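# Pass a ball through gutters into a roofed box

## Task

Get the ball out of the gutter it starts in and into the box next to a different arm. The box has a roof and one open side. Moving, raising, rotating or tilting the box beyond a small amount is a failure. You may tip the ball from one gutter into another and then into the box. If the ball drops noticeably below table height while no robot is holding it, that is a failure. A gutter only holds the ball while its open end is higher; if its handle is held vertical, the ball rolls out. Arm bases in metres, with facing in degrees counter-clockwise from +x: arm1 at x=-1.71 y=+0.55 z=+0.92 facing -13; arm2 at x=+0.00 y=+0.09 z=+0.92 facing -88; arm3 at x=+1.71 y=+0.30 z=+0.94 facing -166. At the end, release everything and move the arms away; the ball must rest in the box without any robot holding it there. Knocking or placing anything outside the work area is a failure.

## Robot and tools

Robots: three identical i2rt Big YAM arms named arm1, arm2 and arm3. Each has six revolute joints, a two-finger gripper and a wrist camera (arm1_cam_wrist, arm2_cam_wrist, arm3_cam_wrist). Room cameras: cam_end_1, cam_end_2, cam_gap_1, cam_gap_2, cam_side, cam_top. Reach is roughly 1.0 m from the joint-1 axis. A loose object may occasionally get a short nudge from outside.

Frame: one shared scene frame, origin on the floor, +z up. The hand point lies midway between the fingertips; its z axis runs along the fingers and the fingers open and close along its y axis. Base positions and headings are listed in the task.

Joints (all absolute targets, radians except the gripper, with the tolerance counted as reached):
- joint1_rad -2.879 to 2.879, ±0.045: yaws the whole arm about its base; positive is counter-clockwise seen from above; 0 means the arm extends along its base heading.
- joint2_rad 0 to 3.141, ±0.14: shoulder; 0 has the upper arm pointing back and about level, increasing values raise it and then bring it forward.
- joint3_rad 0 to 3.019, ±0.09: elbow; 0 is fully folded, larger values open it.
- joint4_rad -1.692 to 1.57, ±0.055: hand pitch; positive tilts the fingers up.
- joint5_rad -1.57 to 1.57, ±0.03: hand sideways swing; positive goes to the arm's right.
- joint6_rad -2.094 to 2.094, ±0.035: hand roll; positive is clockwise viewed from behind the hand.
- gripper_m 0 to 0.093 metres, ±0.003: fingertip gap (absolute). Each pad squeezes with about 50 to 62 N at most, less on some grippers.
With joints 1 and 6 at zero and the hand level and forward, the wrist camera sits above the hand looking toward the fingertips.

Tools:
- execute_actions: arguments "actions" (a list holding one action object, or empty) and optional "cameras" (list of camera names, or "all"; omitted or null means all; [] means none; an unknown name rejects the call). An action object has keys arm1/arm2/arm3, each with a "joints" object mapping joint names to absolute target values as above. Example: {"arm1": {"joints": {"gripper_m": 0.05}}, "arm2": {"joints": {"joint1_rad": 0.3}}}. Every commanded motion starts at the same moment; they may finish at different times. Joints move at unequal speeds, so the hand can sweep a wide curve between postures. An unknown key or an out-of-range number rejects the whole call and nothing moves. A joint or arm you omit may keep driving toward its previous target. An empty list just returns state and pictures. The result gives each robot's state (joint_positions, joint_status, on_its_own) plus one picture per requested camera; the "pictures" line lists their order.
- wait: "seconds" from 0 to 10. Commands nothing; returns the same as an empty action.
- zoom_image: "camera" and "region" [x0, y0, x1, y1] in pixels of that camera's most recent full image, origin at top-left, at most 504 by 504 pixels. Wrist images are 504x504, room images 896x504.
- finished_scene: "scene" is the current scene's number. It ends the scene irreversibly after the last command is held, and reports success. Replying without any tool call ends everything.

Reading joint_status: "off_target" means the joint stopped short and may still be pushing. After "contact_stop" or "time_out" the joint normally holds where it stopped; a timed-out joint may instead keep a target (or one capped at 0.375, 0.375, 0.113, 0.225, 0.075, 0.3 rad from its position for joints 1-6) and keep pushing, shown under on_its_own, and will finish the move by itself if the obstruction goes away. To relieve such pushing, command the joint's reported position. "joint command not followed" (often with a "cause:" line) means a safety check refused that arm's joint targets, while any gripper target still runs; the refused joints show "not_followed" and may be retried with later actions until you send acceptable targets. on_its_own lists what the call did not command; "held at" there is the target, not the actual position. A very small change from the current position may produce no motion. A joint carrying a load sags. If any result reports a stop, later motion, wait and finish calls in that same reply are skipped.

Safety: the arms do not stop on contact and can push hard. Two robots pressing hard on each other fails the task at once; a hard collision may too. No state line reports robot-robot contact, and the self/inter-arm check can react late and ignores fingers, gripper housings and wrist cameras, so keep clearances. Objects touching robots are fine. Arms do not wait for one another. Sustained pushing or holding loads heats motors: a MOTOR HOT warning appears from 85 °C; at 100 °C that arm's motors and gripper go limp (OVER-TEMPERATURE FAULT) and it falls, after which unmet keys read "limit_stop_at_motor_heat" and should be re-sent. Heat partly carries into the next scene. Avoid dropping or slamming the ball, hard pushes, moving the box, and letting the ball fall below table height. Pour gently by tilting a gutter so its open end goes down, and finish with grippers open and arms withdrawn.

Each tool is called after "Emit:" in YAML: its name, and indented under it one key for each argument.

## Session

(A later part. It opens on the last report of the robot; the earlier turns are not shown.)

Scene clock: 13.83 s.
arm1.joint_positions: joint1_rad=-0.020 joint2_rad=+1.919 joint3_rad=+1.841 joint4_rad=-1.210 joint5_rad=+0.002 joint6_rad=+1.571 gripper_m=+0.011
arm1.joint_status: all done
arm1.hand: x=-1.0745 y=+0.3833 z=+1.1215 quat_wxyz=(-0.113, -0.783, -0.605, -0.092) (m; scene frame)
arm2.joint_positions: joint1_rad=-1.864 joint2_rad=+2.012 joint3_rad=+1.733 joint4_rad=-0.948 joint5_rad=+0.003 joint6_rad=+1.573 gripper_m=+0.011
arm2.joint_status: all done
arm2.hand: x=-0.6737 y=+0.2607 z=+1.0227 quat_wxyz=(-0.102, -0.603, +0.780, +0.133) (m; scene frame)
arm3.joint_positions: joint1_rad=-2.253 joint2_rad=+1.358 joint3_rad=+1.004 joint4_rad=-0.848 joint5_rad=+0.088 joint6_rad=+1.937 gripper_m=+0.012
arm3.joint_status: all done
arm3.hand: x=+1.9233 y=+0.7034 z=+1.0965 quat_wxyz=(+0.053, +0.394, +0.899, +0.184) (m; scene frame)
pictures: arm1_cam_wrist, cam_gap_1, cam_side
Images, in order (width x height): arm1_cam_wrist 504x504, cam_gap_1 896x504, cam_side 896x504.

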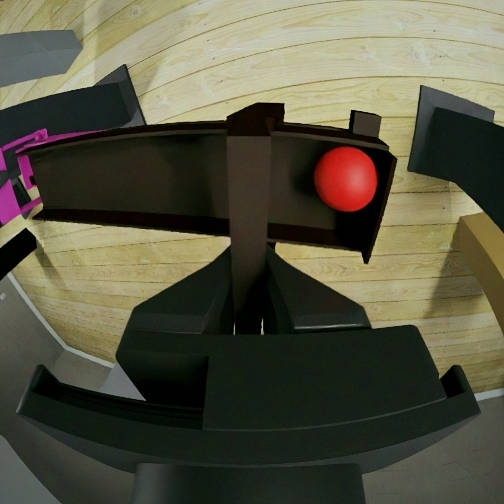

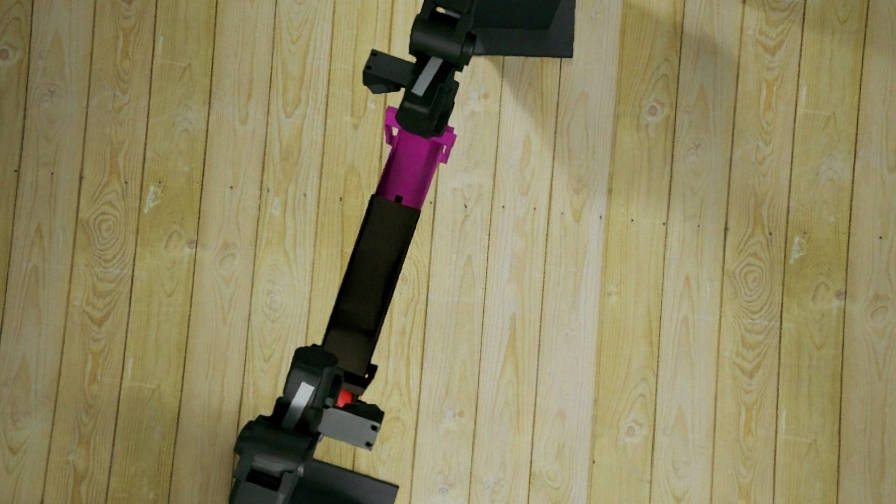

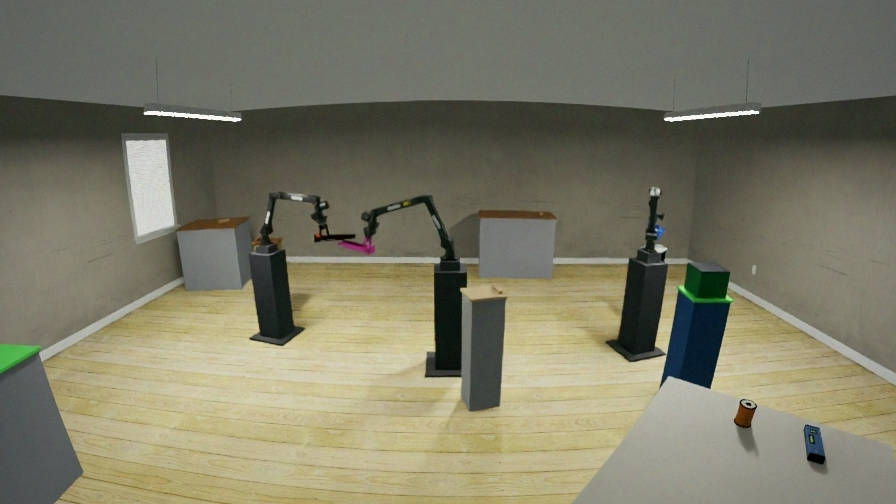

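Emit:
execute_actions:
  actions:
    - {"arm1":{"joints":{"joint4_rad":-1.405}},"arm2":{"joints":{"joint2_rad":2.04}},"arm3":{"joints":{"joint1_rad":-0.11,"joint2_rad":2.03,"joint3_rad":1.78,"joint4_rad":-0.93,"joint5_rad":0.0,"joint6_rad":1.562}}}
  cameras: ["arm1_cam_wrist","arm2_cam_wrist","cam_gap_1","cam_side"]

Scene clock: 16.83 s.
arm1.joint_positions: joint1_rad=-0.020 joint2_rad=+1.916 joint3_rad=+1.841 joint4_rad=-1.393 joint5_rad=+0.002 joint6_rad=+1.571 gripper_m=+0.011
arm1.joint_status: all done
arm1.hand: x=-1.1173 y=+0.3943 z=+1.1146 quat_wxyz=(-0.043, -0.790, -0.611, -0.038) (m; scene frame)
arm2.joint_positions: joint1_rad=-1.864 joint2_rad=+2.036 joint3_rad=+1.733 joint4_rad=-0.946 joint5_rad=+0.001 joint6_rad=+1.575 gripper_m=+0.011
arm2.joint_status: all done
arm2.hand: x=-0.6734 y=+0.2603 z=+1.0067 quat_wxyz=(-0.096, -0.604, +0.782, +0.124) (m; scene frame)
arm3.joint_positions: joint1_rad=-0.108 joint2_rad=+2.053 joint3_rad=+1.732 joint4_rad=-0.927 joint5_rad=-0.004 joint6_rad=+1.566 gripper_m=+0.012
arm3.joint_status: all done
arm3.hand: x=+1.0224 y=+0.2089 z=+1.0153 quat_wxyz=(-0.118, -0.744, +0.650, +0.103) (m; scene frame)
pictures: arm1_cam_wrist, arm2_cam_wrist, cam_gap_1, cam_side
Images, in order (width x height): arm1_cam_wrist 504x504, arm2_cam_wrist 504x504, cam_gap_1 896x504, cam_side 896x504.

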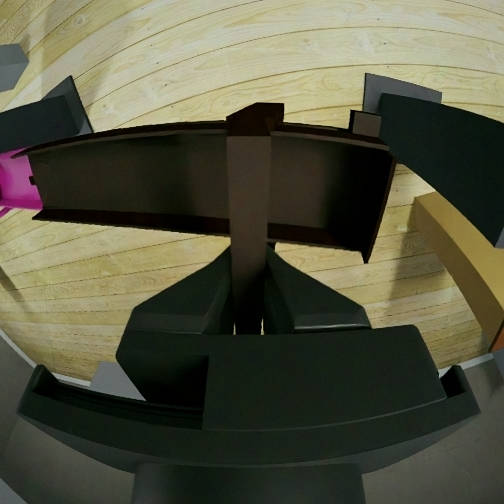

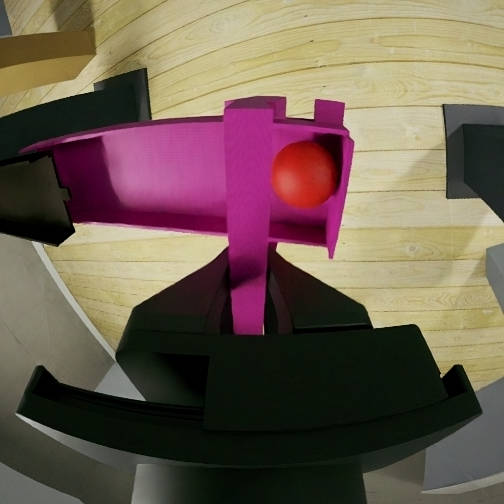

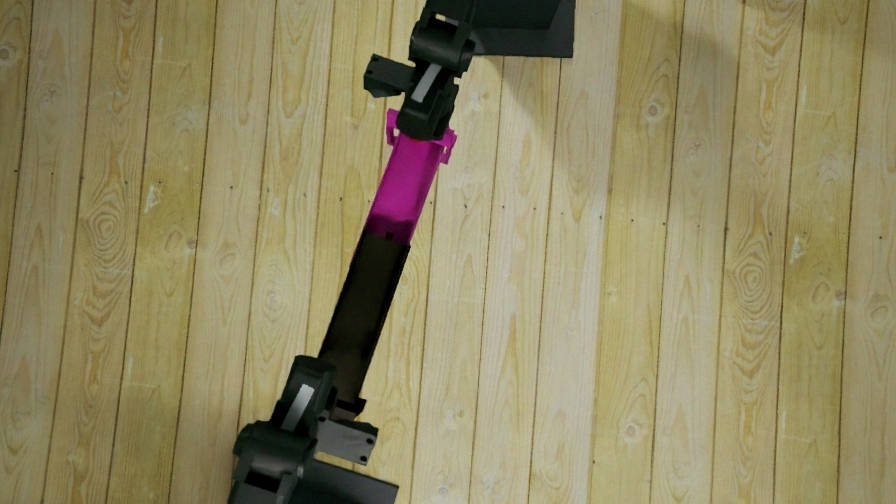

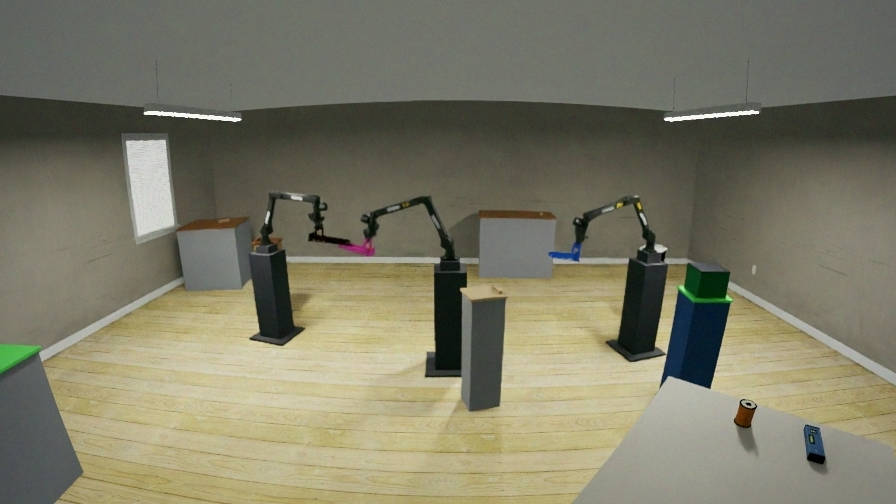

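Emit:
execute_actions:
  actions:
    - {"arm1":{"joints":{"joint1_rad":2.07,"joint2_rad":1.65,"joint3_rad":1.316,"joint4_rad":-1.2,"joint5_rad":-0.25,"joint6_rad":0.105}},"arm2":{"joints":{"joint1_rad":1.35,"joint4_rad":-0.56}}}
  cameras: ["arm1_cam_wrist","arm2_cam_wrist","cam_gap_2","cam_side"]

Scene clock: 20.47 s.
arm1.joint_positions: joint1_rad=+2.076 joint2_rad=+1.666 joint3_rad=+1.316 joint4_rad=-1.203 joint5_rad=-0.248 joint6_rad=+0.119 gripper_m=+0.012
arm1.joint_status: all done
arm1.hand: x=-1.8877 y=+1.0102 z=+1.0471 quat_wxyz=(+0.091, +0.754, -0.646, -0.073) (m; scene frame)
arm2.joint_positions: joint1_rad=+1.348 joint2_rad=+2.055 joint3_rad=+1.733 joint4_rad=-0.569 joint5_rad=-0.003 joint6_rad=+1.585 gripper_m=+0.011
arm2.joint_status: all done
arm2.hand: x=+0.7618 y=-0.0528 z=+1.0477 quat_wxyz=(-0.257, -0.727, -0.598, -0.218) (m; scene frame)
arm3.joint_positions: joint1_rad=-0.108 joint2_rad=+2.053 joint3_rad=+1.732 joint4_rad=-0.927 joint5_rad=-0.004 joint6_rad=+1.566 gripper_m=+0.012
arm3.joint_status: not commanded
arm3.hand: x=+1.0224 y=+0.2089 z=+1.0153 quat_wxyz=(-0.118, -0.744, +0.650, +0.103) (m; scene frame)
pictures: arm1_cam_wrist, arm2_cam_wrist, cam_gap_2, cam_side
Images, in order (width x height): arm1_cam_wrist 504x504, arm2_cam_wrist 504x504, cam_gap_2 896x504, cam_side 896x504.

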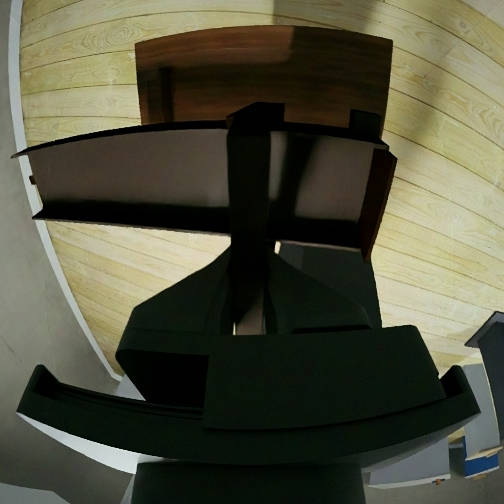

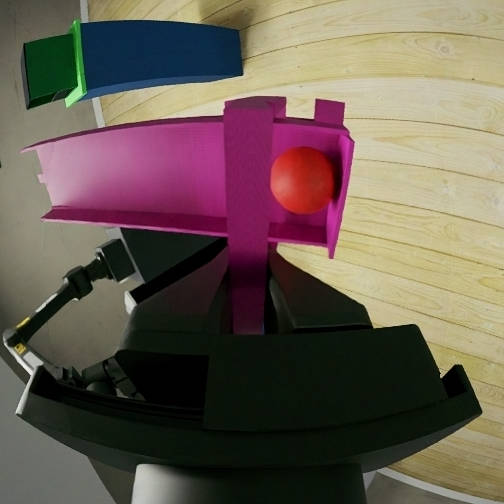

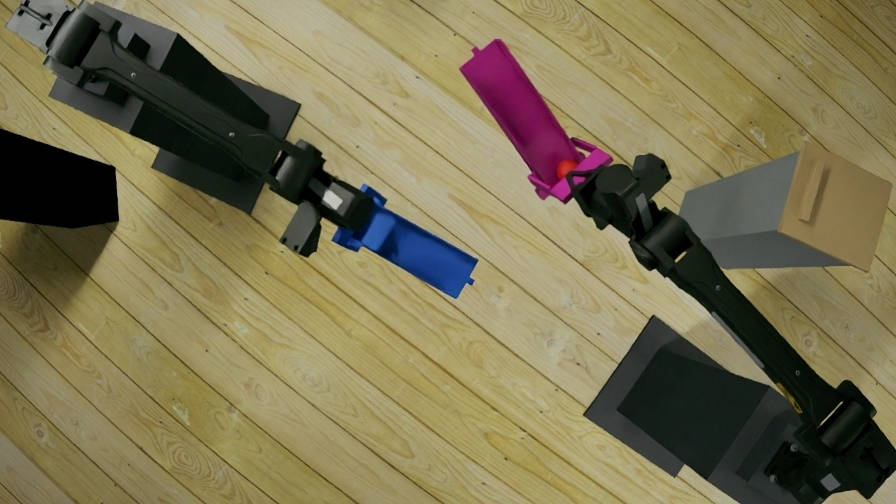

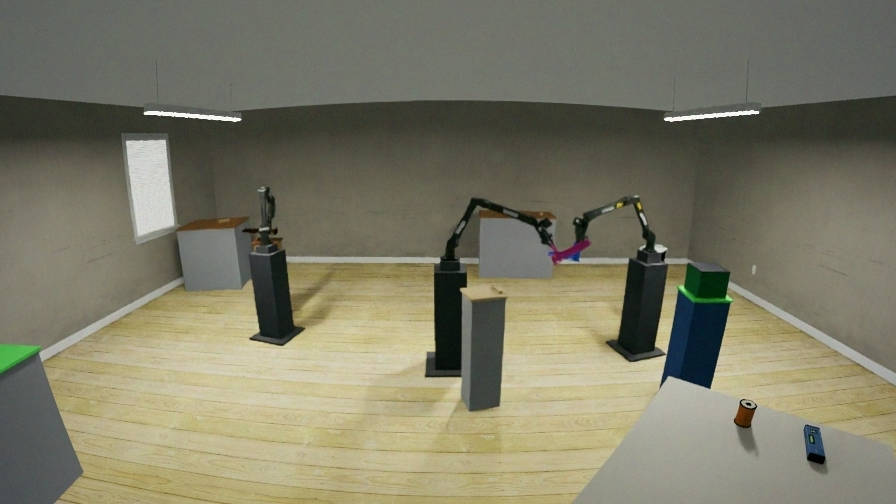

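Emit:
execute_actions:
  actions:
    - {"arm1":{"joints":{"joint2_rad":1.79,"joint4_rad":-1.055}},"arm2":{"joints":{"joint1_rad":1.657,"joint2_rad":1.95,"joint3_rad":1.89,"joint4_rad":-1.195,"joint6_rad":1.565}}}
  cameras: ["arm1_cam_wrist","arm2_cam_wrist","cam_gap_2","cam_side"]

Emit:
zoom_image:
  camera: "cam_gap_2"
  region: [330, 160, 590, 380]

Emit:
zoom_image:
  camera: "cam_side"
  region: [505, 210, 605, 270]

Scene clock: 22.60 s.
arm1.joint_positions: joint1_rad=+2.076 joint2_rad=+1.803 joint3_rad=+1.316 joint4_rad=-1.070 joint5_rad=-0.246 joint6_rad=+0.118 gripper_m=+0.012
arm1.joint_status: all done
arm1.hand: x=-1.8940 y=+1.0369 z=+0.9819 quat_wxyz=(+0.092, +0.755, -0.646, -0.071) (m; scene frame)
arm2.joint_positions: joint1_rad=+1.648 joint2_rad=+1.970 joint3_rad=+1.829 joint4_rad=-1.192 joint5_rad=-0.001 joint6_rad=+1.570 gripper_m=+0.011
arm2.joint_status: all done
arm2.hand: x=+0.6619 y=+0.1657 z=+1.0846 quat_wxyz=(-0.082, -0.659, -0.743, -0.090) (m; scene frame)
arm3.joint_positions: joint1_rad=-0.108 joint2_rad=+2.053 joint3_rad=+1.732 joint4_rad=-0.927 joint5_rad=-0.004 joint6_rad=+1.566 gripper_m=+0.012
arm3.joint_status: not commanded
arm3.hand: x=+1.0224 y=+0.2089 z=+1.0153 quat_wxyz=(-0.118, -0.744, +0.650, +0.103) (m; scene frame)
pictures: arm1_cam_wrist, arm2_cam_wrist, cam_gap_2, cam_side
Images, in order (width x height): arm1_cam_wrist 504x504, arm2_cam_wrist 504x504, cam_gap_2 896x504, cam_side 896x504.

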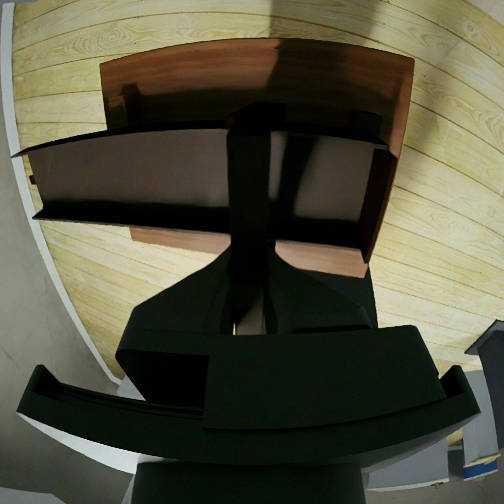

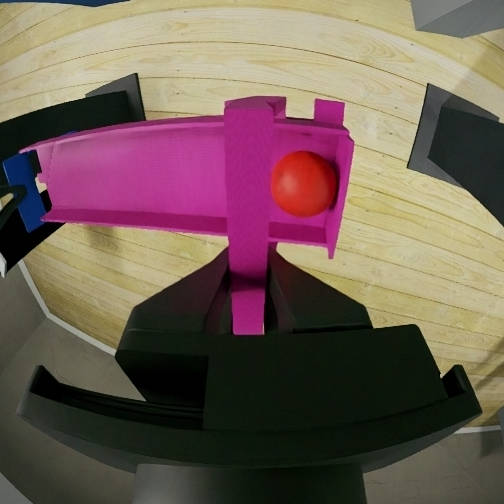

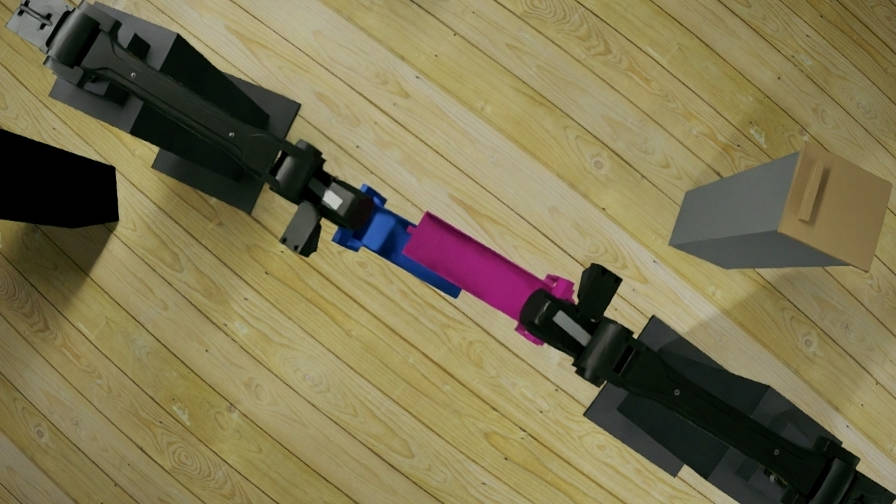

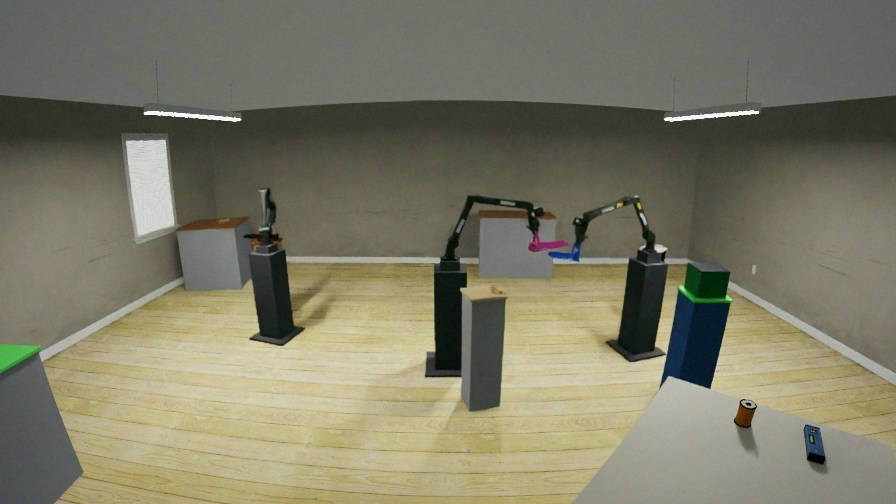

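Region (330, 160, 590, 380) of cam_gap_2's 896x504 image, scaled by 1.938, with more detail than that image has; it fills the top 426 rows of this view, and the rest is white.

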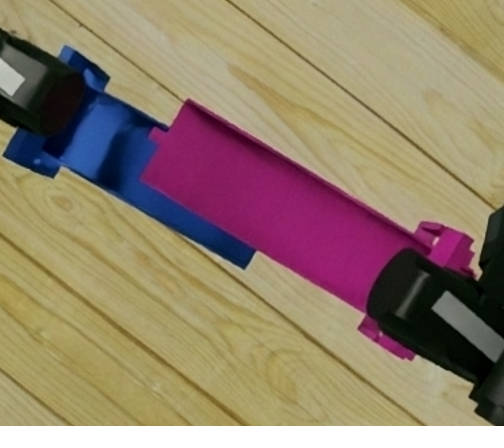

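Region (505, 210, 605, 270) of cam_side's 896x504 image, scaled by 5.040, with more detail than that image has; it fills the top 302 rows of this view, and the rest is white.

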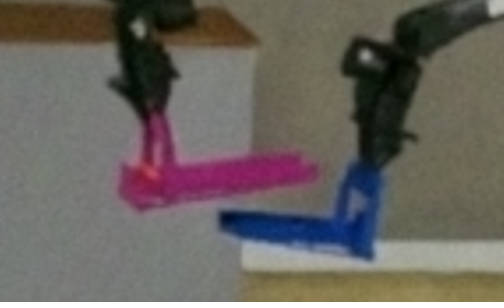

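Emit:
execute_actions:
  actions:
    - {"arm1":{"joints":{"gripper_m":0.055}},"arm2":{"joints":{"joint1_rad":1.679,"joint4_rad":-1.335}},"arm3":{"joints":{"joint2_rad":2.075}}}
  cameras: ["arm2_cam_wrist","cam_gap_2"]

Emit:
execute_actions:
  actions:
    - {"arm1":{"joints":{"joint2_rad":1.45,"joint4_rad":-1.35}}}
  cameras: ["arm1_cam_wrist","arm2_cam_wrist","arm3_cam_wrist","cam_gap_2"]

Scene clock: 23.63 s.
arm1.joint_positions: joint1_rad=+2.076 joint2_rad=+1.793 joint3_rad=+1.316 joint4_rad=-1.070 joint5_rad=-0.247 joint6_rad=+0.118 gripper_m=+0.055
arm1.joint_status: all done
arm1.hand: x=-1.8943 y=+1.0374 z=+0.9868 quat_wxyz=(+0.090, +0.755, -0.645, -0.075) (m; scene frame)
arm2.joint_positions: joint1_rad=+1.675 joint2_rad=+1.970 joint3_rad=+1.829 joint4_rad=-1.329 joint5_rad=-0.001 joint6_rad=+1.570 gripper_m=+0.011
arm2.joint_status: all done
arm2.hand: x=+0.6267 y=+0.1786 z=+1.0786 quat_wxyz=(-0.036, -0.653, -0.756, -0.039) (m; scene frame)
arm3.joint_positions: joint1_rad=-0.108 joint2_rad=+2.068 joint3_rad=+1.732 joint4_rad=-0.927 joint5_rad=-0.004 joint6_rad=+1.566 gripper_m=+0.012
arm3.joint_status: all done
arm3.hand: x=+1.0233 y=+0.2090 z=+1.0052 quat_wxyz=(-0.113, -0.745, +0.650, +0.098) (m; scene frame)
pictures: arm2_cam_wrist, cam_gap_2
Images, in order (width x height): arm2_cam_wrist 504x504, cam_gap_2 896x504.

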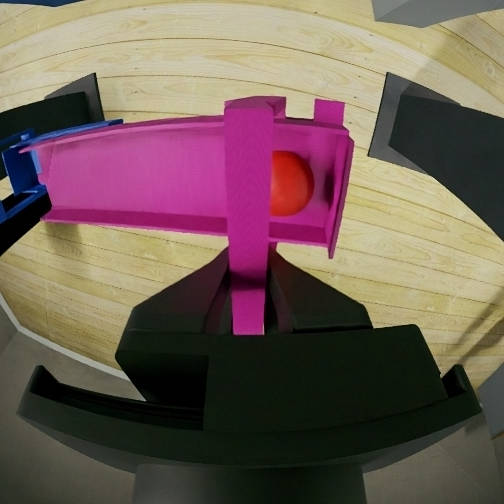

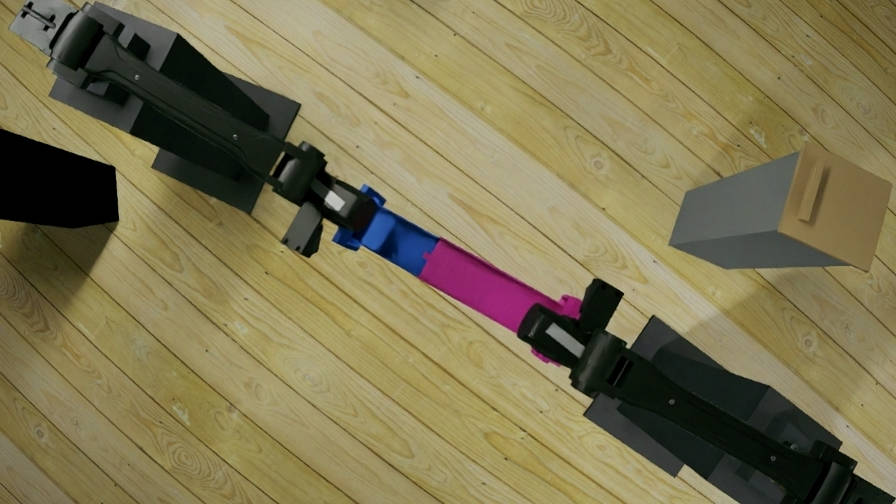

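Scene clock: 25.13 s.
arm1.joint_positions: joint1_rad=+2.076 joint2_rad=+1.439 joint3_rad=+1.316 joint4_rad=-1.336 joint5_rad=-0.248 joint6_rad=+0.118 gripper_m=+0.055
arm1.joint_status: all done
arm1.hand: x=-1.8774 y=+0.9679 z=+1.1465 quat_wxyz=(+0.065, +0.758, -0.640, -0.112) (m; scene frame)
arm2.joint_positions: joint1_rad=+1.675 joint2_rad=+1.970 joint3_rad=+1.829 joint4_rad=-1.332 joint5_rad=-0.001 joint6_rad=+1.570 gripper_m=+0.011
arm2.joint_status: not commanded
arm2.hand: x=+0.6261 y=+0.1785 z=+1.0786 quat_wxyz=(-0.035, -0.653, -0.756, -0.038) (m; scene frame)
arm3.joint_positions: joint1_rad=-0.108 joint2_rad=+2.071 joint3_rad=+1.732 joint4_rad=-0.932 joint5_rad=-0.003 joint6_rad=+1.566 gripper_m=+0.012
arm3.joint_status: not commanded
arm3.hand: x=+1.0246 y=+0.2093 z=+1.0031 quat_wxyz=(-0.109, -0.745, +0.651, +0.096) (m; scene frame)
pictures: arm1_cam_wrist, arm2_cam_wrist, arm3_cam_wrist, cam_gap_2
Images, in order (width x height): arm1_cam_wrist 504x504, arm2_cam_wrist 504x504, arm3_cam_wrist 504x504, cam_gap_2 896x504.

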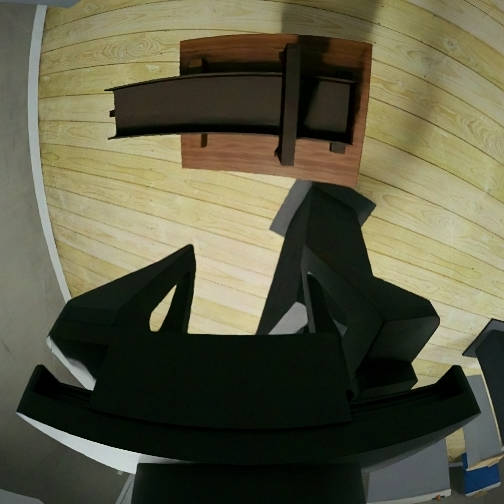

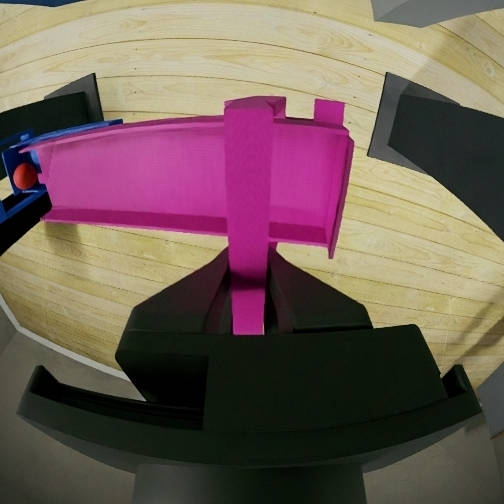

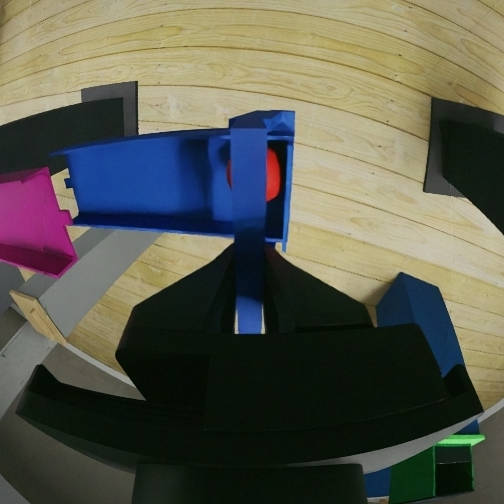

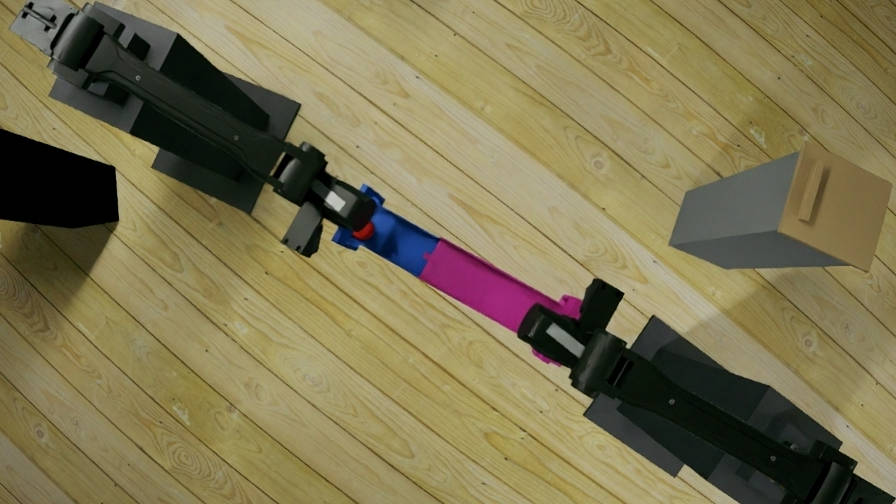

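Emit:
execute_actions:
  actions:
    - {"arm2":{"joints":{"joint1_rad":1.78,"joint2_rad":1.72,"joint4_rad":-1.25}},"arm3":{"joints":{"joint1_rad":1.46,"joint2_rad":1.232,"joint3_rad":0.84,"joint4_rad":-0.52}}}
  cameras: ["arm3_cam_wrist","cam_end_2","cam_side","cam_top"]

Scene clock: 27.87 s.
arm1.joint_positions: joint1_rad=+2.076 joint2_rad=+1.439 joint3_rad=+1.316 joint4_rad=-1.336 joint5_rad=-0.248 joint6_rad=+0.118 gripper_m=+0.055
arm1.joint_status: not commanded
arm1.hand: x=-1.8774 y=+0.9679 z=+1.1465 quat_wxyz=(+0.065, +0.758, -0.640, -0.112) (m; scene frame)
arm2.joint_positions: joint1_rad=+1.787 joint2_rad=+1.720 joint3_rad=+1.849 joint4_rad=-1.265 joint5_rad=-0.001 joint6_rad=+1.570 gripper_m=+0.011
arm2.joint_status: all done
arm2.hand: x=+0.6047 y=+0.2475 z=+1.2446 quat_wxyz=(-0.135, -0.595, -0.774, -0.172) (m; scene frame)
arm3.joint_positions: joint1_rad=+1.464 joint2_rad=+1.247 joint3_rad=+0.828 joint4_rad=-0.532 joint5_rad=-0.004 joint6_rad=+1.564 gripper_m=+0.012
arm3.joint_status: all done
arm3.hand: x=+1.7739 y=-0.1542 z=+1.0954 quat_wxyz=(-0.304, -0.950, -0.065, -0.024) (m; scene frame)
pictures: arm3_cam_wrist, cam_end_2, cam_side, cam_top
Images, in order (width x height): arm3_cam_wrist 504x504, cam_end_2 896x504, cam_side 896x504, cam_top 896x504.

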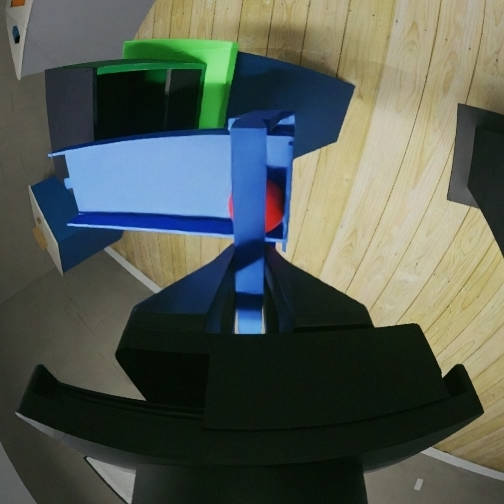

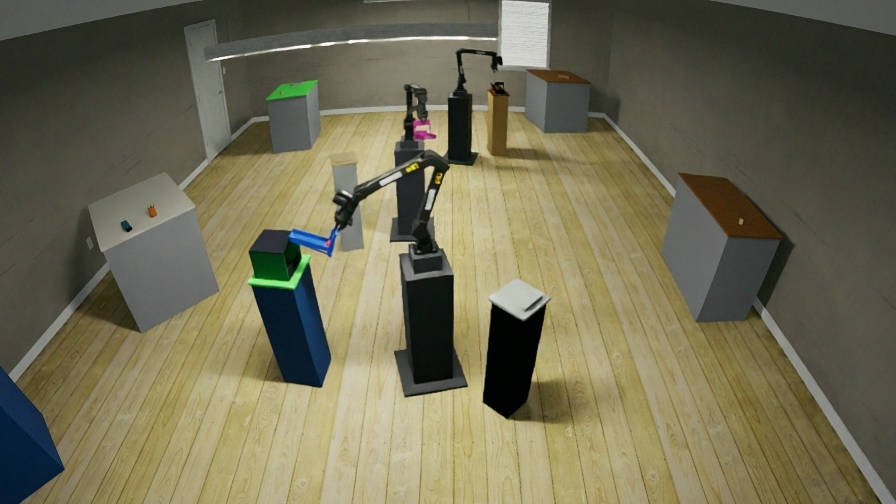

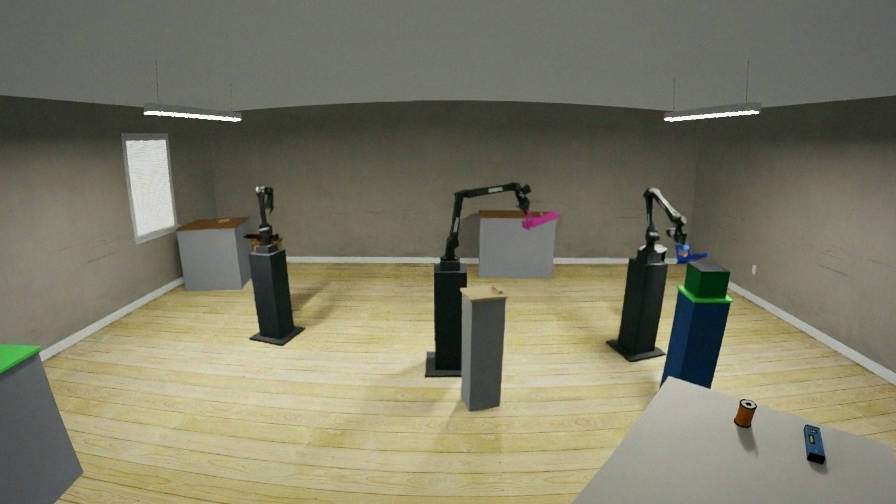

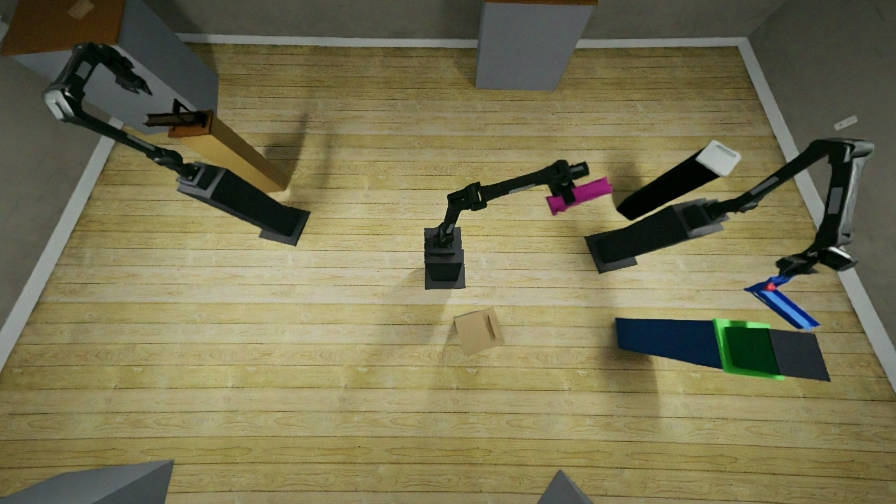

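Emit:
zoom_image:
  camera: "arm3_cam_wrist"
  region: [30, 30, 250, 170]

Region (30, 30, 250, 170) of arm3_cam_wrist's 504x504 image, scaled by 2.291, with more detail than that image has; it fills the top 321 rows of this view, and the rest is white.

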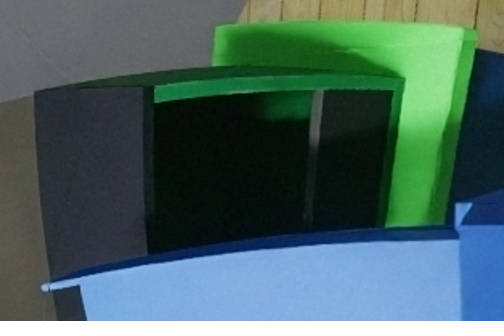

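Emit:
execute_actions:
  actions:
    - {"arm2":{"joints":{"joint1_rad":1.15,"joint2_rad":1.8,"joint3_rad":1.5,"joint4_rad":-1.3,"joint5_rad":-0.25,"joint6_rad":0.9}},"arm3":{"joints":{"joint2_rad":1.405,"joint3_rad":1.08,"joint4_rad":-0.89}}}
  cameras: ["arm3_cam_wrist","cam_end_2"]

Scene clock: 30.73 s.
arm1.joint_positions: joint1_rad=+2.076 joint2_rad=+1.439 joint3_rad=+1.316 joint4_rad=-1.336 joint5_rad=-0.248 joint6_rad=+0.118 gripper_m=+0.055
arm1.joint_status: not commanded
arm1.hand: x=-1.8774 y=+0.9679 z=+1.1465 quat_wxyz=(+0.065, +0.758, -0.640, -0.112) (m; scene frame)
arm2.joint_positions: joint1_rad=+1.151 joint2_rad=+1.834 joint3_rad=+1.487 joint4_rad=-1.295 joint5_rad=-0.245 joint6_rad=+0.910 gripper_m=+0.011
arm2.joint_status: all done
arm2.hand: x=+0.5052 y=-0.0698 z=+1.0325 quat_wxyz=(+0.063, -0.599, -0.791, -0.109) (m; scene frame)
arm3.joint_positions: joint1_rad=+1.464 joint2_rad=+1.425 joint3_rad=+1.005 joint4_rad=-0.887 joint5_rad=-0.004 joint6_rad=+1.564 gripper_m=+0.012
arm3.joint_status: all done
arm3.hand: x=+1.7727 y=-0.1435 z=+1.0615 quat_wxyz=(-0.130, -0.989, -0.068, -0.014) (m; scene frame)
pictures: arm3_cam_wrist, cam_end_2
Images, in order (width x height): arm3_cam_wrist 504x504, cam_end_2 896x504.

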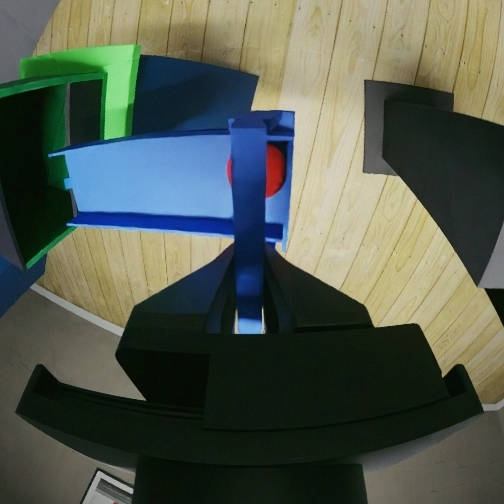

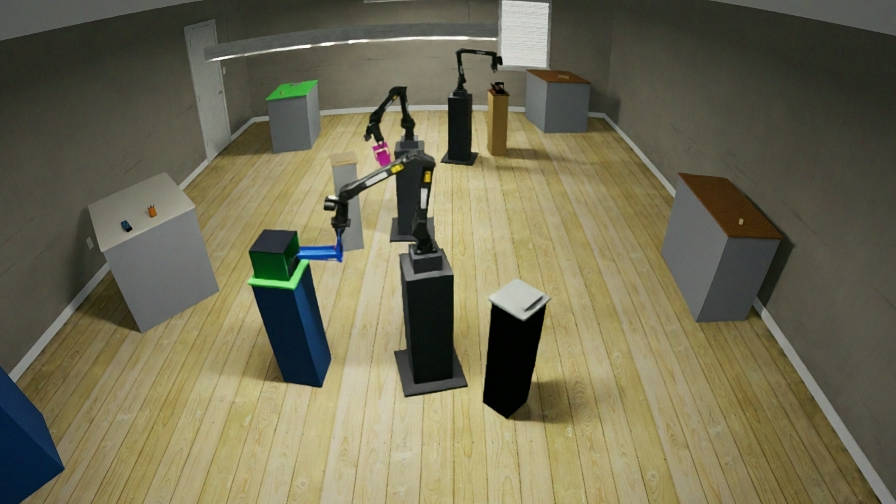

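Emit:
zoom_image:
  camera: "arm3_cam_wrist"
  region: [0, 50, 160, 290]

Region (0, 50, 160, 290) of arm3_cam_wrist's 504x504 image, scaled by 2.100, with more detail than that image has.

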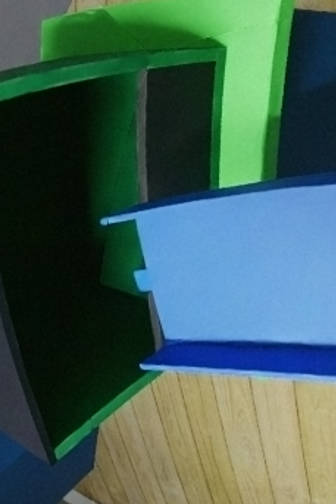

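Emit:
execute_actions:
  actions:
    - {"arm3":{"joints":{"joint2_rad":1.59,"joint3_rad":1.298,"joint4_rad":-0.935}}}
  cameras: ["arm3_cam_wrist","cam_end_2"]

Scene clock: 32.23 s.
arm1.joint_positions: joint1_rad=+2.076 joint2_rad=+1.439 joint3_rad=+1.316 joint4_rad=-1.336 joint5_rad=-0.248 joint6_rad=+0.118 gripper_m=+0.055
arm1.joint_status: not commanded
arm1.hand: x=-1.8774 y=+0.9679 z=+1.1465 quat_wxyz=(+0.065, +0.758, -0.640, -0.112) (m; scene frame)
arm2.joint_positions: joint1_rad=+1.151 joint2_rad=+1.834 joint3_rad=+1.487 joint4_rad=-1.295 joint5_rad=-0.245 joint6_rad=+0.909 gripper_m=+0.011
arm2.joint_status: not commanded
arm2.hand: x=+0.5052 y=-0.0698 z=+1.0325 quat_wxyz=(+0.063, -0.599, -0.791, -0.109) (m; scene frame)
arm3.joint_positions: joint1_rad=+1.464 joint2_rad=+1.602 joint3_rad=+1.225 joint4_rad=-0.938 joint5_rad=-0.004 joint6_rad=+1.564 gripper_m=+0.012
arm3.joint_status: all done
arm3.hand: x=+1.7821 y=-0.2148 z=+1.0680 quat_wxyz=(-0.126, -0.990, -0.068, -0.014) (m; scene frame)
pictures: arm3_cam_wrist, cam_end_2
Images, in order (width x height): arm3_cam_wrist 504x504, cam_end_2 896x504.

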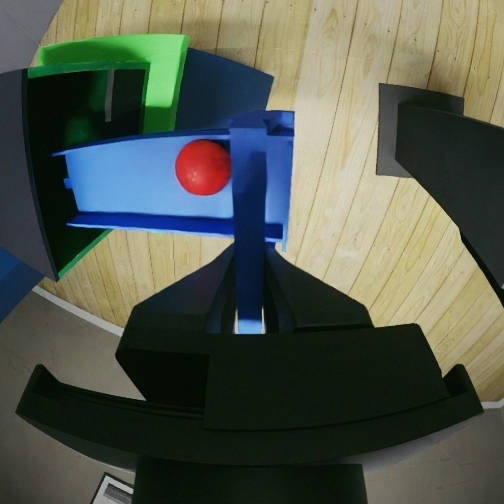

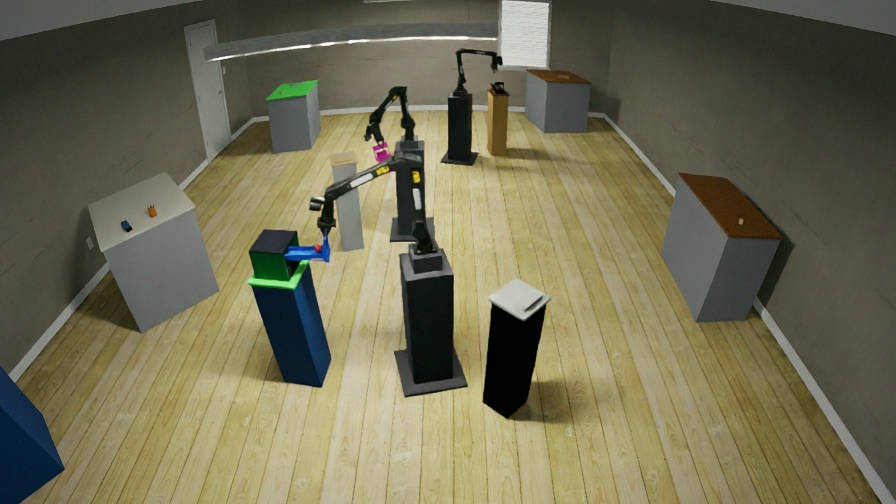

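Emit:
execute_actions:
  actions:
    - {"arm3":{"joints":{"joint2_rad":1.762,"joint3_rad":1.532,"joint4_rad":-1.02}}}
  cameras: ["arm3_cam_wrist","cam_end_2"]

Scene clock: 33.27 s.
arm1.joint_positions: joint1_rad=+2.076 joint2_rad=+1.439 joint3_rad=+1.316 joint4_rad=-1.336 joint5_rad=-0.248 joint6_rad=+0.118 gripper_m=+0.055
arm1.joint_status: not commanded
arm1.hand: x=-1.8774 y=+0.9679 z=+1.1465 quat_wxyz=(+0.065, +0.758, -0.640, -0.112) (m; scene frame)
arm2.joint_positions: joint1_rad=+1.151 joint2_rad=+1.834 joint3_rad=+1.487 joint4_rad=-1.295 joint5_rad=-0.245 joint6_rad=+0.909 gripper_m=+0.011
arm2.joint_status: not commanded
arm2.hand: x=+0.5052 y=-0.0698 z=+1.0325 quat_wxyz=(+0.063, -0.599, -0.791, -0.109) (m; scene frame)
arm3.joint_positions: joint1_rad=+1.464 joint2_rad=+1.778 joint3_rad=+1.450 joint4_rad=-1.018 joint5_rad=-0.004 joint6_rad=+1.564 gripper_m=+0.012
arm3.joint_status: all done
arm3.hand: x=+1.7905 y=-0.2782 z=+1.0642 quat_wxyz=(-0.111, -0.991, -0.068, -0.013) (m; scene frame)
pictures: arm3_cam_wrist, cam_end_2
Images, in order (width x height): arm3_cam_wrist 504x504, cam_end_2 896x504.

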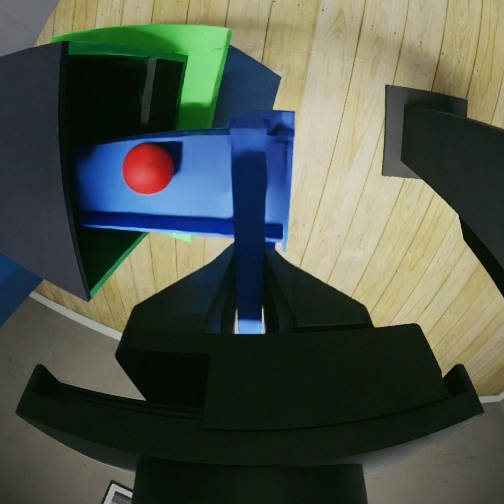

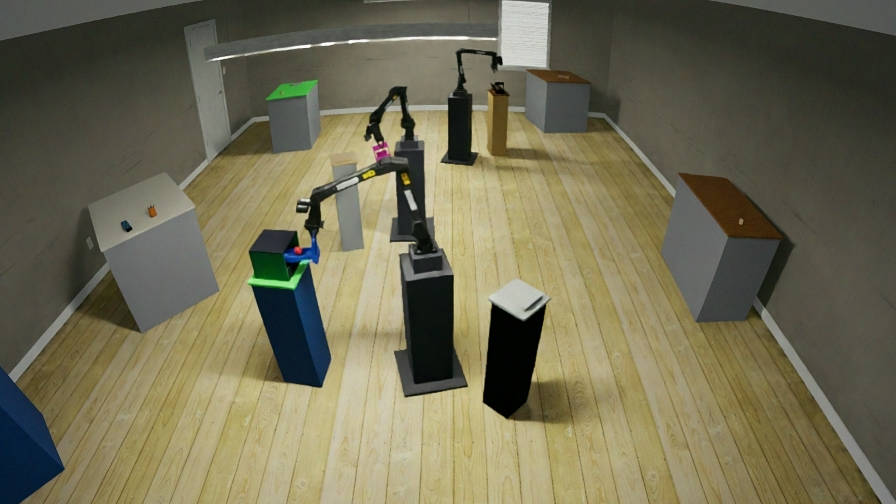

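Emit:
execute_actions:
  actions:
    - {"arm3":{"joints":{"joint4_rad":-1.13}}}
  cameras: ["arm3_cam_wrist","cam_end_2"]

Scene clock: 34.27 s.
arm1.joint_positions: joint1_rad=+2.076 joint2_rad=+1.439 joint3_rad=+1.316 joint4_rad=-1.336 joint5_rad=-0.248 joint6_rad=+0.118 gripper_m=+0.055
arm1.joint_status: not commanded
arm1.hand: x=-1.8774 y=+0.9679 z=+1.1465 quat_wxyz=(+0.065, +0.758, -0.640, -0.112) (m; scene frame)
arm2.joint_positions: joint1_rad=+1.151 joint2_rad=+1.834 joint3_rad=+1.487 joint4_rad=-1.295 joint5_rad=-0.245 joint6_rad=+0.909 gripper_m=+0.011
arm2.joint_status: not commanded
arm2.hand: x=+0.5052 y=-0.0698 z=+1.0325 quat_wxyz=(+0.063, -0.599, -0.791, -0.109) (m; scene frame)
arm3.joint_positions: joint1_rad=+1.464 joint2_rad=+1.778 joint3_rad=+1.453 joint4_rad=-1.127 joint5_rad=-0.004 joint6_rad=+1.564 gripper_m=+0.012
arm3.joint_status: all done
arm3.hand: x=+1.7871 y=-0.2528 z=+1.0607 quat_wxyz=(-0.058, -0.996, -0.069, -0.009) (m; scene frame)
pictures: arm3_cam_wrist, cam_end_2
Images, in order (width x height): arm3_cam_wrist 504x504, cam_end_2 896x504.

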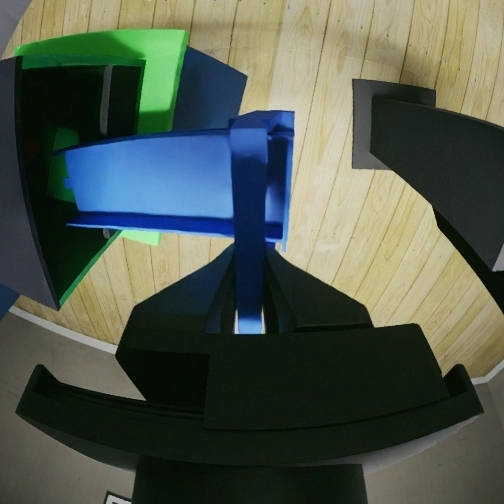

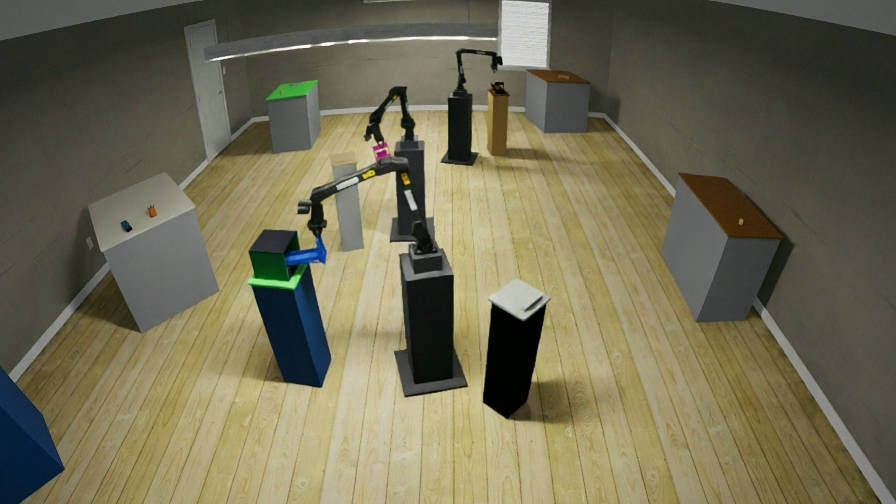

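Emit:
execute_actions:
  actions:
    - {"arm3":{"joints":{"joint2_rad":1.55,"joint3_rad":1.24,"joint4_rad":-1.245}}}
  cameras: ["arm3_cam_wrist","cam_end_2"]

Scene clock: 35.67 s.
arm1.joint_positions: joint1_rad=+2.076 joint2_rad=+1.439 joint3_rad=+1.316 joint4_rad=-1.336 joint5_rad=-0.248 joint6_rad=+0.118 gripper_m=+0.055
arm1.joint_status: not commanded
arm1.hand: x=-1.8774 y=+0.9679 z=+1.1465 quat_wxyz=(+0.065, +0.758, -0.640, -0.112) (m; scene frame)
arm2.joint_positions: joint1_rad=+1.151 joint2_rad=+1.834 joint3_rad=+1.487 joint4_rad=-1.295 joint5_rad=-0.245 joint6_rad=+0.909 gripper_m=+0.011
arm2.joint_status: not commanded
arm2.hand: x=+0.5052 y=-0.0698 z=+1.0325 quat_wxyz=(+0.063, -0.599, -0.791, -0.109) (m; scene frame)
arm3.joint_positions: joint1_rad=+1.464 joint2_rad=+1.548 joint3_rad=+1.246 joint4_rad=-1.245 joint5_rad=-0.004 joint6_rad=+1.564 gripper_m=+0.012
arm3.joint_status: all done
arm3.hand: x=+1.7731 y=-0.1484 z=+1.0911 quat_wxyz=(-0.011, -0.998, -0.069, -0.006) (m; scene frame)
pictures: arm3_cam_wrist, cam_end_2
Images, in order (width x height): arm3_cam_wrist 504x504, cam_end_2 896x504.

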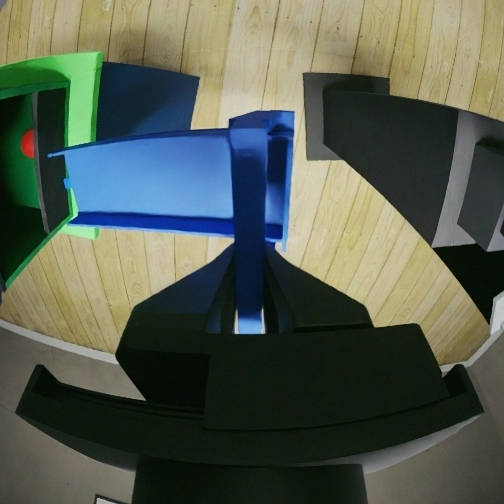

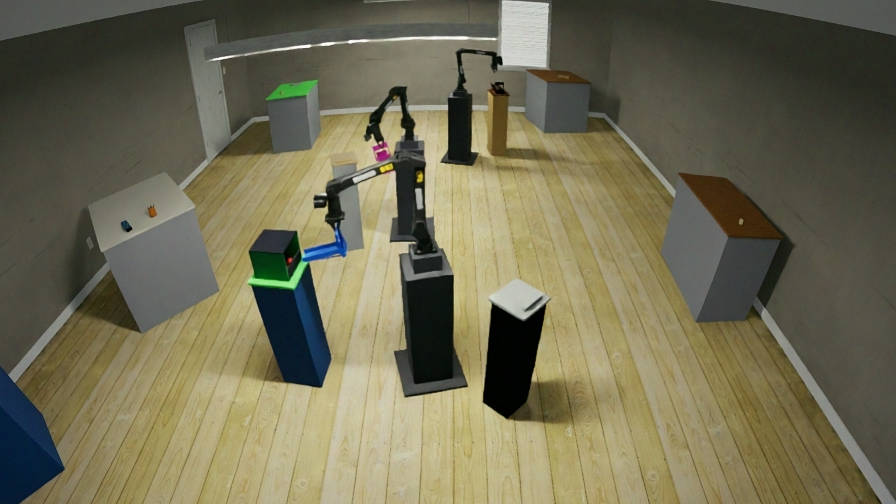

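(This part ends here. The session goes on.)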